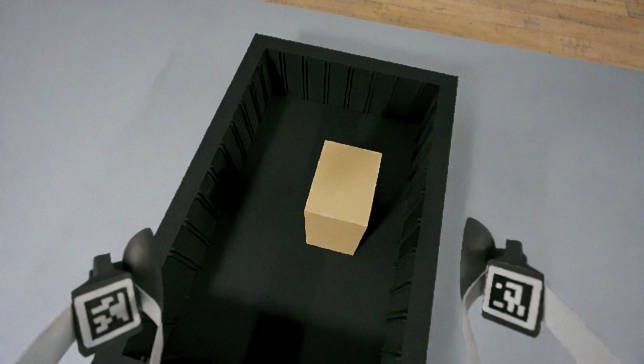

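Request:
execute_actions:
  actions:
    - {"r1":{"base":{"translate_m":-0.025},"joints":{"lift_m":0.99,"gripper_m":0.11,"wrist_pitch_rad":-0.8}}}
  cameras: ["r1_wrist_camera"]

Scene clock: 67.37 s.
r1.base_odometry: x=+0.374 y=+0.723 heading=+2.210 (m, m, rad; r1's odometry frame)
r1.turned_by_wheels: +0.000 (rad since the last result)
r1.turned_by_imu: -0.001 (rad since the last result)
r1.base_tilt: forward=+0.8 right=-0.4 (deg)
r1.lidar_m: 3.06 1.76 1.52 1.52 1.77 3.11 2.11 0.69 1.17 1.17 1.08 1.06
r1.head_depth_mm: 2722 2946 3196 1146 879 691 1283 / 2831 3033 - 1037 817 690 1344 / 2932 3185 3489 1100 799 691 1376 / 3059 3292 3618 1086 821 736 1376 / 3144 3408 3602 1205 843 759 1375 / 3344 3603 3917 1199 874 1534 1379 / 3509 3782 - 1206 876 1573 1376
r1.base_status: done
r1.joint_positions: lift_m=+0.990 arm_m=+0.520 wrist_yaw_rad=+0.000 wrist_pitch_rad=-0.816 wrist_roll_rad=-0.004 gripper_m=+0.110 head_pan_rad=-1.393 head_tilt_rad=-0.494
r1.joint_status: all done
r1.motor_effort: left_wheel=-3(7) right_wheel=+2(4) lift_m=+12(22) arm_m=+6(6) wrist_yaw_rad=-1(1) wrist_pitch_rad=+6(6) wrist_roll_rad=+0(0) gripper_m=-2(85) head_pan_rad=-1(1) head_tilt_rad=-4(4) (%)
r1.hand_pose: x=-0.0215 y=-0.8225 z=+0.9259 quat_wxyz=(+0.651, +0.281, -0.647, -0.280) (m; r1's base frame)
r1.wrist_depth_mm: 584 597 - - - - - / 492 493 382 377 505 514 - / 423 430 386 419 380 451 451 / 385 301 379 238 370 392 394 / 344 273 349 217 332 355 358 / 228 252 311 271 309 322 319 / 213 280 287 284 249 287 289
r2.base_odometry: x=+0.000 y=+0.000 heading=+0.000 (m, m, rad; r2's odometry frame)
r2.turned_by_wheels: +0.000 (rad since the last result)
r2.turned_by_imu: -0.001 (rad since the last result)
r2.base_tilt: forward=+0.7 right=-0.3 (deg)
r2.lidar_m: 1.77 5.55 1.06 0.70 0.64 0.65 0.81 1.68 3.21 4.00 4.07 1.47
r2.head_depth_mm: 2054 3056 - - 2110 1785 2274 / 2081 3119 - - - 2722 2236 / 2082 3157 - - 2644 3063 2074 / 2098 3209 - - - 2856 2133 / 2121 3211 - - - 3198 2217 / 2117 3288 - - - 3137 2196 / 2154 3381 - - - 3151 2163
r2.base_status: not commanded
r2.joint_positions: lift_m=+0.504 arm_m=+0.001 wrist_yaw_rad=+2.790 wrist_pitch_rad=-0.507 wrist_roll_rad=+0.016 gripper_m=+0.037 head_pan_rad=-0.002 head_tilt_rad=-0.005
r2.joint_status: not commanded
r2.motor_effort: left_wheel=+0(1) right_wheel=-1(1) lift_m=+21(20) arm_m=+0(0) wrist_yaw_rad=+0(0) wrist_pitch_rad=+5(5) wrist_roll_rad=+0(0) gripper_m=+0(1) head_pan_rad=+0(2) head_tilt_rad=+2(2) (%)
r2.hand_pose: x=+0.0519 y=+0.0534 z=+0.4972 quat_wxyz=(+0.295, +0.710, +0.053, +0.637) (m; r2's base frame)
r2.wrist_depth_mm: 593 691 874 - - - - / - 722 943 - - - - / - 775 991 - - - - / - 843 951 983 968 928 951 / 650 847 843 822 843 794 803 / 706 - - 712 - 706 707 / 655 642 643 642 631 624 621
pictures: r1_wrist_camera
Images, in order (width x height): r1_wrist_camera 644x364.

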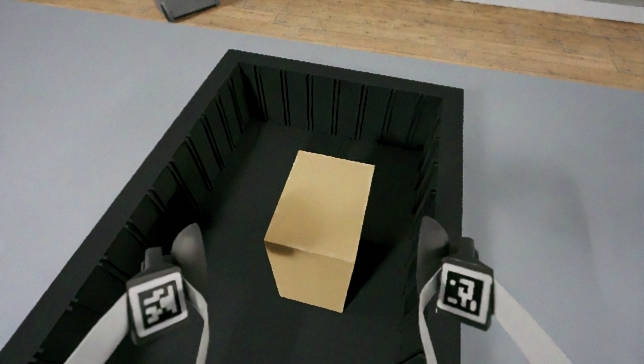

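Request:
execute_actions:
  actions:
    - {"r1":{"joints":{"gripper_m":0.09}}}
  cameras: []

Request:
execute_actions:
  actions:
    - {"r1":{"joints":{"lift_m":0.925}}}
  cameras: ["r1_wrist_camera"]

Scene clock: 75.60 s.
r1.base_odometry: x=+0.374 y=+0.723 heading=+2.210 (m, m, rad; r1's odometry frame)
r1.turned_by_wheels: +0.000 (rad since the last result)
r1.turned_by_imu: -0.001 (rad since the last result)
r1.base_tilt: forward=+0.9 right=-0.5 (deg)
r1.lidar_m: 3.06 1.76 1.53 1.53 1.76 3.11 2.11 0.69 1.17 1.17 1.07 1.07
r1.head_depth_mm: 2761 2902 3233 1144 879 691 1281 / 2848 3091 - 1054 815 692 1340 / 2976 3141 3435 1087 799 691 1380 / 3058 3328 3612 1089 820 736 1381 / 3120 3384 3675 1200 844 759 1376 / 3343 3601 3887 1203 876 1540 1376 / 3454 3785 - 1200 875 1576 1376
r1.base_status: not commanded
r1.joint_positions: lift_m=+0.990 arm_m=+0.520 wrist_yaw_rad=+0.000 wrist_pitch_rad=-0.816 wrist_roll_rad=-0.004 gripper_m=+0.090 head_pan_rad=-1.393 head_tilt_rad=-0.494
r1.joint_status: all done
r1.motor_effort: left_wheel=-2(2) right_wheel=+2(2) lift_m=+12(13) arm_m=+5(6) wrist_yaw_rad=-1(0) wrist_pitch_rad=+6(7) wrist_roll_rad=+0(0) gripper_m=-1(74) head_pan_rad=-2(2) head_tilt_rad=-4(4) (%)
r1.hand_pose: x=-0.0215 y=-0.8225 z=+0.9259 quat_wxyz=(+0.651, +0.281, -0.647, -0.280) (m; r1's base frame)
r1.wrist_depth_mm: 580 591 - - - - - / 493 494 384 383 499 513 - / 433 434 395 415 383 448 448 / 387 304 370 240 368 395 398 / 342 273 345 217 333 356 357 / 229 266 315 271 311 322 322 / 216 275 283 290 232 291 292
r2.base_odometry: x=+0.000 y=+0.000 heading=+0.000 (m, m, rad; r2's odometry frame)
r2.turned_by_wheels: +0.000 (rad since the last result)
r2.turned_by_imu: +0.000 (rad since the last result)
r2.base_tilt: forward=+0.6 right=-0.3 (deg)
r2.lidar_m: 1.76 5.54 1.06 0.70 0.64 0.65 0.81 1.69 3.20 4.01 4.05 1.46
r2.head_depth_mm: 2053 3096 - - 2110 1782 2291 / 2070 3174 - - - 2738 2256 / 2087 3235 - - 2618 3073 2051 / 2084 3229 - - - 2884 2130 / 2113 3248 - - - 3169 2192 / 2129 3372 - - - 3186 2174 / 2167 3338 - - - 3111 2177
r2.base_status: not commanded
r2.joint_positions: lift_m=+0.504 arm_m=+0.001 wrist_yaw_rad=+2.790 wrist_pitch_rad=-0.507 wrist_roll_rad=+0.016 gripper_m=+0.037 head_pan_rad=-0.002 head_tilt_rad=-0.005
r2.joint_status: not commanded
r2.motor_effort: left_wheel=+1(1) right_wheel=-1(1) lift_m=+20(20) arm_m=+0(0) wrist_yaw_rad=+0(0) wrist_pitch_rad=+5(4) wrist_roll_rad=+0(0) gripper_m=+0(1) head_pan_rad=-1(0) head_tilt_rad=+2(2) (%)
r2.hand_pose: x=+0.0519 y=+0.0534 z=+0.4972 quat_wxyz=(+0.295, +0.710, +0.053, +0.637) (m; r2's base frame)
r2.wrist_depth_mm: 595 685 879 - - - - / - 731 943 - - - - / - 777 - - - - - / - 847 961 971 971 940 948 / 666 837 846 835 834 810 819 / 711 - - 710 - 721 702 / 652 639 638 637 632 625 625
pictures: none
No camera images: the call's "cameras" was empty. Leave "cameras" out to get every camera's image.

Scene clock: 77.03 s.
r1.base_odometry: x=+0.374 y=+0.723 heading=+2.210 (m, m, rad; r1's odometry frame)
r1.turned_by_wheels: +0.000 (rad since the last result)
r1.turned_by_imu: +0.000 (rad since the last result)
r1.base_tilt: forward=+0.8 right=-0.5 (deg)
r1.lidar_m: 3.07 1.76 1.52 1.52 1.76 3.10 2.12 0.69 1.17 1.17 1.07 1.07
r1.head_depth_mm: 2768 2951 3076 1090 881 691 1282 / 2847 3065 3207 1054 815 690 1341 / 2941 3193 3419 1132 799 690 1384 / 3094 3337 3595 1090 821 733 1381 / 3096 3414 3669 1204 845 760 1378 / 3310 3599 3869 1205 877 1531 1375 / 3491 3825 - 1204 878 1571 1376
r1.base_status: not commanded
r1.joint_positions: lift_m=+0.925 arm_m=+0.520 wrist_yaw_rad=+0.000 wrist_pitch_rad=-0.815 wrist_roll_rad=-0.004 gripper_m=+0.090 head_pan_rad=-1.393 head_tilt_rad=-0.494
r1.joint_status: all done
r1.motor_effort: left_wheel=-2(3) right_wheel=+2(2) lift_m=+12(12) arm_m=+5(7) wrist_yaw_rad=-1(1) wrist_pitch_rad=+6(6) wrist_roll_rad=+0(0) gripper_m=-1(0) head_pan_rad=-3(1) head_tilt_rad=-4(4) (%)
r1.hand_pose: x=-0.0215 y=-0.8226 z=+0.8610 quat_wxyz=(+0.651, +0.281, -0.647, -0.280) (m; r1's base frame)
r1.wrist_depth_mm: 467 463 322 326 309 - - / 393 276 355 351 328 395 410 / 340 247 336 179 331 333 358 / 201 256 299 159 300 299 314 / 202 261 275 185 268 267 280 / 208 245 248 240 248 246 255 / 215 222 226 225 219 189 234
r2.base_odometry: x=+0.000 y=+0.000 heading=+0.000 (m, m, rad; r2's odometry frame)
r2.turned_by_wheels: +0.000 (rad since the last result)
r2.turned_by_imu: +0.000 (rad since the last result)
r2.base_tilt: forward=+0.7 right=-0.2 (deg)
r2.lidar_m: 1.76 5.54 1.06 0.70 0.64 0.65 0.81 1.69 3.20 4.01 4.08 1.47
r2.head_depth_mm: 2052 3123 - - 2075 1765 2276 / 2060 3105 - - - 2730 2253 / 2088 3185 - - 2622 3039 2055 / 2106 3270 - - - 2854 2132 / 2117 3258 - - - 3190 2221 / 2114 3279 - - - 3152 2203 / 2167 3336 - - - 3135 2178
r2.base_status: not commanded
r2.joint_positions: lift_m=+0.504 arm_m=+0.001 wrist_yaw_rad=+2.790 wrist_pitch_rad=-0.507 wrist_roll_rad=+0.016 gripper_m=+0.037 head_pan_rad=-0.002 head_tilt_rad=-0.005
r2.joint_status: not commanded
r2.motor_effort: left_wheel=+1(1) right_wheel=-1(1) lift_m=+20(20) arm_m=+0(0) wrist_yaw_rad=+1(0) wrist_pitch_rad=+5(5) wrist_roll_rad=+0(0) gripper_m=+0(1) head_pan_rad=+0(0) head_tilt_rad=+2(2) (%)
r2.hand_pose: x=+0.0519 y=+0.0534 z=+0.4972 quat_wxyz=(+0.295, +0.710, +0.053, +0.637) (m; r2's base frame)
r2.wrist_depth_mm: 589 691 890 - - - - / - 712 947 - - - - / - 776 - - - - - / - 846 935 959 968 955 941 / 642 857 848 818 838 807 803 / 695 - - 707 - 715 701 / 657 639 630 630 631 626 624
pictures: r1_wrist_camera
Images, in order (width x height): r1_wrist_camera 644x364.

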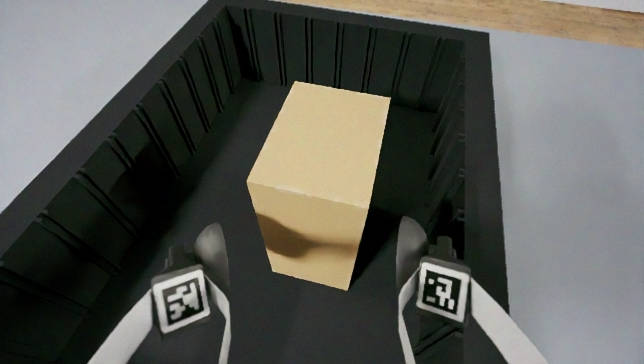

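Request:
execute_actions:
  actions:
    - {"r1":{"joints":{"wrist_pitch_rad":-0.68,"lift_m":0.905}}}
  cameras: []

Request:
execute_actions:
  actions:
    - {"r1":{"joints":{"gripper_m":0.02}}}
  cameras: ["r1_wrist_camera"]

Scene clock: 83.63 s.
r1.base_odometry: x=+0.374 y=+0.723 heading=+2.210 (m, m, rad; r1's odometry frame)
r1.turned_by_wheels: +0.000 (rad since the last result)
r1.turned_by_imu: -0.001 (rad since the last result)
r1.base_tilt: forward=+0.8 right=-0.6 (deg)
r1.lidar_m: 3.06 1.76 1.52 1.53 1.77 3.11 2.11 0.69 1.17 1.17 1.08 1.07
r1.head_depth_mm: 2771 2970 3130 1090 878 691 1280 / 2859 3055 3263 1035 813 691 1339 / 2952 3180 3460 1138 801 689 1380 / 3095 3348 3641 1091 823 734 1374 / 3149 3389 3649 1204 847 761 1372 / 3318 3602 3921 1202 875 1530 1372 / 3486 3786 - 1197 875 1572 1378
r1.base_status: not commanded
r1.joint_positions: lift_m=+0.905 arm_m=+0.520 wrist_yaw_rad=+0.000 wrist_pitch_rad=-0.698 wrist_roll_rad=-0.004 gripper_m=+0.090 head_pan_rad=-1.393 head_tilt_rad=-0.494
r1.joint_status: all done
r1.motor_effort: left_wheel=-3(3) right_wheel=+2(2) lift_m=+13(12) arm_m=+7(6) wrist_yaw_rad=-1(1) wrist_pitch_rad=+7(7) wrist_roll_rad=+1(0) gripper_m=-1(1) head_pan_rad=-2(2) head_tilt_rad=-4(4) (%)
r1.hand_pose: x=-0.0215 y=-0.8453 z=+0.8609 quat_wxyz=(+0.666, +0.243, -0.663, -0.242) (m; r1's base frame)
r1.wrist_depth_mm: 572 - - - - - - / 445 463 347 336 318 464 - / 383 259 350 191 341 372 389 / 308 245 314 163 308 235 334 / 192 257 276 147 271 197 290 / 199 244 243 178 247 170 258 / 204 222 226 223 221 161 230
r2.base_odometry: x=+0.000 y=+0.000 heading=+0.000 (m, m, rad; r2's odometry frame)
r2.turned_by_wheels: +0.000 (rad since the last result)
r2.turned_by_imu: +0.000 (rad since the last result)
r2.base_tilt: forward=+0.8 right=-0.3 (deg)
r2.lidar_m: 1.76 5.55 1.06 0.70 0.64 0.65 0.81 1.68 3.20 3.98 4.07 1.47
r2.head_depth_mm: 2057 3135 - - 2065 1800 2276 / 2055 3130 - - - 2725 2234 / 2071 3211 - - 2649 3069 2047 / 2098 3235 - - - 2845 2120 / 2124 3243 - - - 3161 2199 / 2127 3333 - - - 3165 2184 / 2149 3359 - - - 3101 2182
r2.base_status: not commanded
r2.joint_positions: lift_m=+0.504 arm_m=+0.001 wrist_yaw_rad=+2.790 wrist_pitch_rad=-0.507 wrist_roll_rad=+0.016 gripper_m=+0.037 head_pan_rad=-0.002 head_tilt_rad=-0.005
r2.joint_status: not commanded
r2.motor_effort: left_wheel=+1(1) right_wheel=-1(1) lift_m=+20(20) arm_m=+0(0) wrist_yaw_rad=+0(1) wrist_pitch_rad=+4(5) wrist_roll_rad=+0(0) gripper_m=+1(0) head_pan_rad=+0(1) head_tilt_rad=+2(2) (%)
r2.hand_pose: x=+0.0519 y=+0.0534 z=+0.4972 quat_wxyz=(+0.295, +0.710, +0.053, +0.637) (m; r2's base frame)
r2.wrist_depth_mm: 586 691 859 - - - - / - 718 951 - - - - / - 780 - - - - - / - 857 939 966 944 942 977 / 650 832 858 843 842 802 809 / 696 - - 719 - 709 707 / 644 645 644 634 628 628 621
pictures: none
No camera images: the call's "cameras" was empty. Leave "cameras" out to get every camera's image.

Scene clock: 84.83 s.
r1.base_odometry: x=+0.374 y=+0.723 heading=+2.209 (m, m, rad; r1's odometry frame)
r1.turned_by_wheels: +0.000 (rad since the last result)
r1.turned_by_imu: +0.000 (rad since the last result)
r1.base_tilt: forward=+0.7 right=-0.4 (deg)
r1.lidar_m: 3.06 1.76 1.53 1.52 1.76 3.09 2.11 0.69 1.17 1.17 1.07 1.07
r1.head_depth_mm: 2729 2974 3134 1089 878 690 1281 / 2851 3063 3226 1058 816 689 1340 / 2932 3179 3463 1138 798 690 1377 / 3042 3286 3599 1088 823 735 1382 / 3118 3408 3661 1203 843 758 1376 / 3344 3591 3915 1201 877 1533 1379 / 3483 3748 - 1203 873 1576 1375
r1.base_status: not commanded
r1.joint_positions: lift_m=+0.905 arm_m=+0.520 wrist_yaw_rad=+0.000 wrist_pitch_rad=-0.698 wrist_roll_rad=-0.004 gripper_m=+0.021 head_pan_rad=-1.393 head_tilt_rad=-0.494
r1.joint_status: all done
r1.motor_effort: left_wheel=-3(3) right_wheel=+2(2) lift_m=+13(13) arm_m=+6(5) wrist_yaw_rad=-1(1) wrist_pitch_rad=+7(7) wrist_roll_rad=+0(1) gripper_m=-18(94) head_pan_rad=-2(1) head_tilt_rad=-4(3) (%)
r1.hand_pose: x=-0.0215 y=-0.8453 z=+0.8609 quat_wxyz=(+0.666, +0.243, -0.663, -0.242) (m; r1's base frame)
r1.wrist_depth_mm: 566 - - - - - - / 447 457 339 332 316 467 - / 380 259 351 188 340 366 392 / 260 245 314 161 306 238 334 / 193 257 276 147 275 197 288 / 199 242 - 178 - 170 257 / 206 224 219 221 222 151 230
r2.base_odometry: x=+0.000 y=+0.000 heading=+0.000 (m, m, rad; r2's odometry frame)
r2.turned_by_wheels: +0.000 (rad since the last result)
r2.turned_by_imu: +0.000 (rad since the last result)
r2.base_tilt: forward=+0.7 right=-0.3 (deg)
r2.lidar_m: 1.76 5.52 1.06 0.70 0.64 0.65 0.81 1.68 3.20 3.99 4.08 1.47
r2.head_depth_mm: 2022 3084 - - 2101 1801 2277 / 2061 3160 - - - 2739 2239 / 2068 3210 - - 2610 3065 2043 / 2113 3267 - - - 2860 2110 / 2097 3209 - - - 3175 2188 / 2135 3376 - - - 3159 2172 / 2145 3293 - - - 3122 2164
r2.base_status: not commanded
r2.joint_positions: lift_m=+0.504 arm_m=+0.001 wrist_yaw_rad=+2.790 wrist_pitch_rad=-0.507 wrist_roll_rad=+0.016 gripper_m=+0.037 head_pan_rad=-0.002 head_tilt_rad=-0.005
r2.joint_status: not commanded
r2.motor_effort: left_wheel=+1(1) right_wheel=-1(1) lift_m=+21(20) arm_m=+0(0) wrist_yaw_rad=+0(1) wrist_pitch_rad=+5(5) wrist_roll_rad=+0(0) gripper_m=-1(0) head_pan_rad=+0(0) head_tilt_rad=+2(2) (%)
r2.hand_pose: x=+0.0519 y=+0.0534 z=+0.4972 quat_wxyz=(+0.295, +0.710, +0.053, +0.637) (m; r2's base frame)
r2.wrist_depth_mm: 585 691 877 - - - - / - 720 945 - - - - / - 774 995 - - - - / - 862 952 996 960 952 937 / 659 844 834 838 832 808 801 / 708 - - 712 - 706 699 / 653 638 642 630 628 623 620
pictures: r1_wrist_camera
Images, in order (width x height): r1_wrist_camera 644x364.

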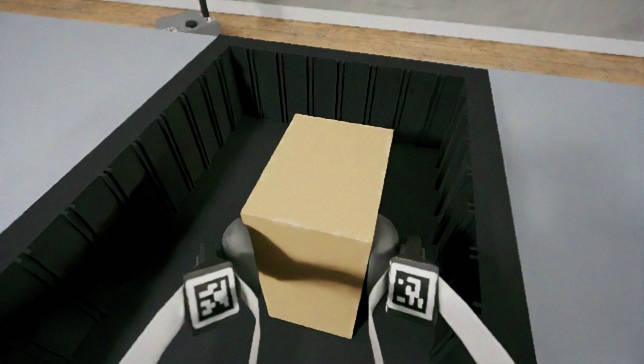

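Gripped. Lifting and looking back for the stand.

Request:
execute_actions:
  actions:
    - {"r1":{"joints":{"lift_m":1.1,"head_pan_rad":-2.7,"head_tilt_rad":-0.3}}}
  cameras: ["r1_nav_camera"]

Scene clock: 90.73 s.
r1.base_odometry: x=+0.374 y=+0.723 heading=+2.209 (m, m, rad; r1's odometry frame)
r1.turned_by_wheels: +0.000 (rad since the last result)
r1.turned_by_imu: -0.001 (rad since the last result)
r1.base_tilt: forward=+0.8 right=-0.5 (deg)
r1.lidar_m: 3.06 1.76 1.52 1.52 1.77 3.09 2.11 0.69 1.17 1.17 1.07 1.07
r1.head_depth_mm: 3754 - - - - 1907 1613 / 3864 - - - - 1993 1610 / - - - - - 1986 1611 / - - - - - 2084 1619 / - - - - - 2070 1471 / 3764 - - - - 866 743 / 3487 - - - 2546 866 674
r1.base_status: not commanded
r1.joint_positions: lift_m=+1.100 arm_m=+0.520 wrist_yaw_rad=+0.000 wrist_pitch_rad=-0.709 wrist_roll_rad=-0.004 gripper_m=+0.021 head_pan_rad=-2.693 head_tilt_rad=-0.310
r1.joint_status: all done
r1.motor_effort: left_wheel=-3(3) right_wheel=+2(2) lift_m=+24(24) arm_m=+5(6) wrist_yaw_rad=-1(1) wrist_pitch_rad=+11(12) wrist_roll_rad=+0(0) gripper_m=-18(18) head_pan_rad=-3(25) head_tilt_rad=+4(22) (%)
r1.hand_pose: x=-0.0215 y=-0.8433 z=+1.0532 quat_wxyz=(+0.665, +0.246, -0.661, -0.245) (m; r1's base frame)
r1.wrist_depth_mm: - - - - - - - / - - - - - - - / 665 679 659 - - - - / 575 575 547 174 553 585 595 / 502 507 403 148 481 513 517 / 444 452 - 161 - 457 458 / 405 405 384 179 389 411 412
r2.base_odometry: x=+0.000 y=+0.000 heading=+0.000 (m, m, rad; r2's odometry frame)
r2.turned_by_wheels: +0.000 (rad since the last result)
r2.turned_by_imu: -0.001 (rad since the last result)
r2.base_tilt: forward=+0.5 right=-0.2 (deg)
r2.lidar_m: 1.76 5.54 1.06 0.70 0.64 0.65 0.81 1.68 3.20 4.00 4.07 1.47
r2.head_depth_mm: 2036 3125 - - 2113 1811 2270 / 2044 3114 - - - 2770 2236 / 2058 3179 - - 2613 3063 2064 / 2105 3260 - - - 2901 2129 / 2122 3232 - - - 3144 2195 / 2127 3354 - - - 3143 2183 / 2151 3347 - - - 3139 2161
r2.base_status: not commanded
r2.joint_positions: lift_m=+0.504 arm_m=+0.001 wrist_yaw_rad=+2.790 wrist_pitch_rad=-0.507 wrist_roll_rad=+0.016 gripper_m=+0.037 head_pan_rad=-0.002 head_tilt_rad=-0.005
r2.joint_status: not commanded
r2.motor_effort: left_wheel=+1(1) right_wheel=-1(1) lift_m=+21(20) arm_m=+0(0) wrist_yaw_rad=+1(0) wrist_pitch_rad=+5(5) wrist_roll_rad=+0(1) gripper_m=+0(0) head_pan_rad=+0(1) head_tilt_rad=+1(2) (%)
r2.hand_pose: x=+0.0519 y=+0.0534 z=+0.4972 quat_wxyz=(+0.295, +0.710, +0.053, +0.637) (m; r2's base frame)
r2.wrist_depth_mm: 592 680 877 - - - - / - 730 951 - - - - / - 767 - - - - - / - 835 946 967 968 958 933 / 654 872 854 836 859 815 805 / 703 - - 725 - 711 693 / 652 643 641 633 639 636 625
pictures: r1_nav_camera (sideways: a quarter turn counterclockwise sets it upright)
Images, in order (width x height): r1_nav_camera 672x504.

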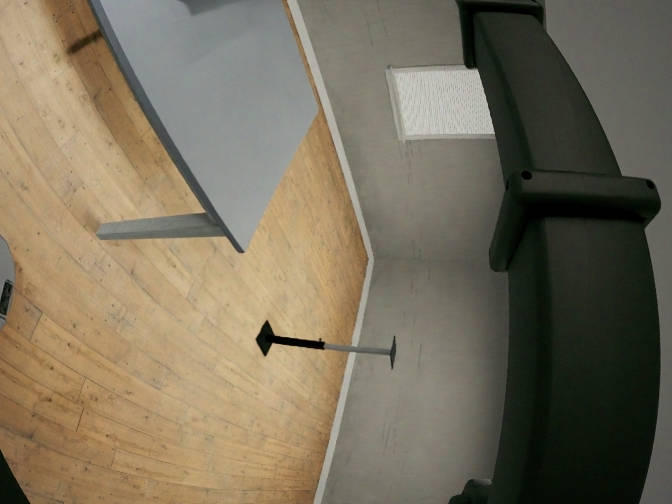

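Request:
execute_actions:
  actions:
    - {"r1":{"base":{"translate_m":-1.0},"joints":{"arm_m":0.0,"head_tilt_rad":-0.5}}}
  cameras: ["r1_head_camera"]

Scene clock: 109.20 s.
r1.base_odometry: x=+0.970 y=-0.080 heading=+2.209 (m, m, rad; r1's odometry frame)
r1.turned_by_wheels: +0.000 (rad since the last result)
r1.turned_by_imu: -0.003 (rad since the last result)
r1.base_tilt: forward=+0.8 right=-0.4 (deg)
r1.lidar_m: 3.54 2.06 1.78 1.79 2.07 3.20 1.13 1.14 2.98 1.02 0.54 0.54
r1.head_depth_mm: - - - - 2138 1671 1383 / - - - 2682 2144 1671 1378 / - - - 2536 2056 1569 1378 / - - - 2652 2130 1682 1376 / - - - 2785 2127 1678 1375 / - - - 2796 2117 1675 1380 / - - - 2839 2135 1673 1374
r1.base_status: done
r1.joint_positions: lift_m=+1.100 arm_m=+0.000 wrist_yaw_rad=+0.000 wrist_pitch_rad=-0.709 wrist_roll_rad=-0.004 gripper_m=+0.021 head_pan_rad=-2.693 head_tilt_rad=-0.493
r1.joint_status: all done
r1.motor_effort: left_wheel=-2(7) right_wheel=+1(3) lift_m=+24(24) arm_m=-5(5) wrist_yaw_rad=+0(0) wrist_pitch_rad=+12(11) wrist_roll_rad=+0(0) gripper_m=-16(18) head_pan_rad=-1(2) head_tilt_rad=-3(23) (%)
r1.hand_pose: x=-0.0215 y=-0.3242 z=+1.0532 quat_wxyz=(+0.665, +0.246, -0.661, -0.245) (m; r1's base frame)
r1.wrist_depth_mm: - - - - - - - / 810 821 - - - - - / 656 669 - - - - - / 576 593 - 175 - - - / 507 - - 148 - - - / 463 - - 161 - - - / 480 - - 179 - - -
r2.base_odometry: x=+0.000 y=+0.000 heading=+0.000 (m, m, rad; r2's odometry frame)
r2.turned_by_wheels: +0.000 (rad since the last result)
r2.turned_by_imu: -0.002 (rad since the last result)
r2.base_tilt: forward=+0.6 right=-0.2 (deg)
r2.lidar_m: 1.76 5.54 1.06 0.69 0.64 0.65 0.81 1.68 3.20 4.01 4.06 1.47
r2.head_depth_mm: 2042 3075 - - - 1811 2266 / 2074 3096 - - - 2746 2259 / 2077 3172 - - 2647 3045 2061 / 2080 3239 - - - 2853 2131 / 2122 3242 - - - 3185 2224 / 2136 3272 - - - 3118 2182 / 2146 3322 - - - 3095 2151
r2.base_status: not commanded
r2.joint_positions: lift_m=+0.504 arm_m=+0.001 wrist_yaw_rad=+2.790 wrist_pitch_rad=-0.507 wrist_roll_rad=+0.016 gripper_m=+0.037 head_pan_rad=-0.002 head_tilt_rad=-0.005
r2.joint_status: not commanded
r2.motor_effort: left_wheel=+1(1) right_wheel=+0(1) lift_m=+20(20) arm_m=+0(1) wrist_yaw_rad=+1(0) wrist_pitch_rad=+4(5) wrist_roll_rad=+1(0) gripper_m=+0(0) head_pan_rad=+2(1) head_tilt_rad=+2(2) (%)
r2.hand_pose: x=+0.0519 y=+0.0534 z=+0.4972 quat_wxyz=(+0.295, +0.710, +0.053, +0.637) (m; r2's base frame)
r2.wrist_depth_mm: 597 681 891 - - - - / - 716 943 - - - - / - 774 - - - - - / - 851 950 966 955 938 933 / 653 849 832 832 834 810 806 / 713 - - 709 - 706 708 / 650 641 641 635 630 622 626
pictures: r1_head_camera (sideways: a quarter turn clockwise sets it upright)
Images, in order (width x height): r1_head_camera 896x504.

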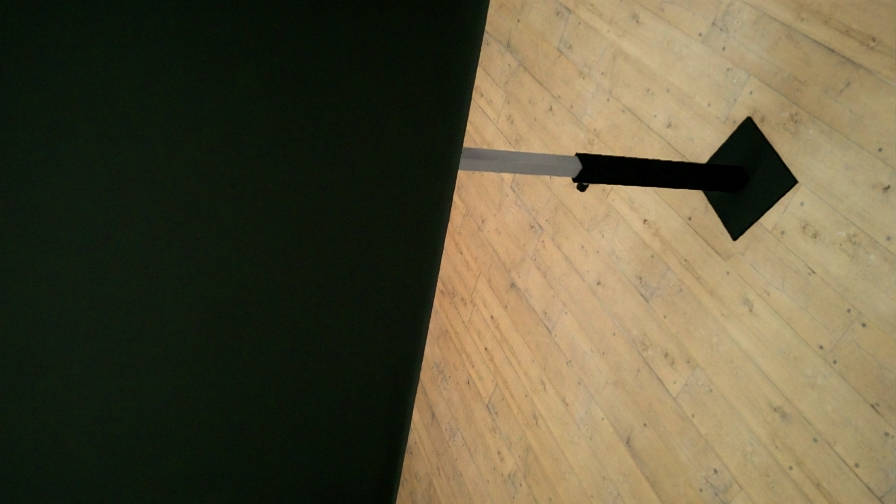

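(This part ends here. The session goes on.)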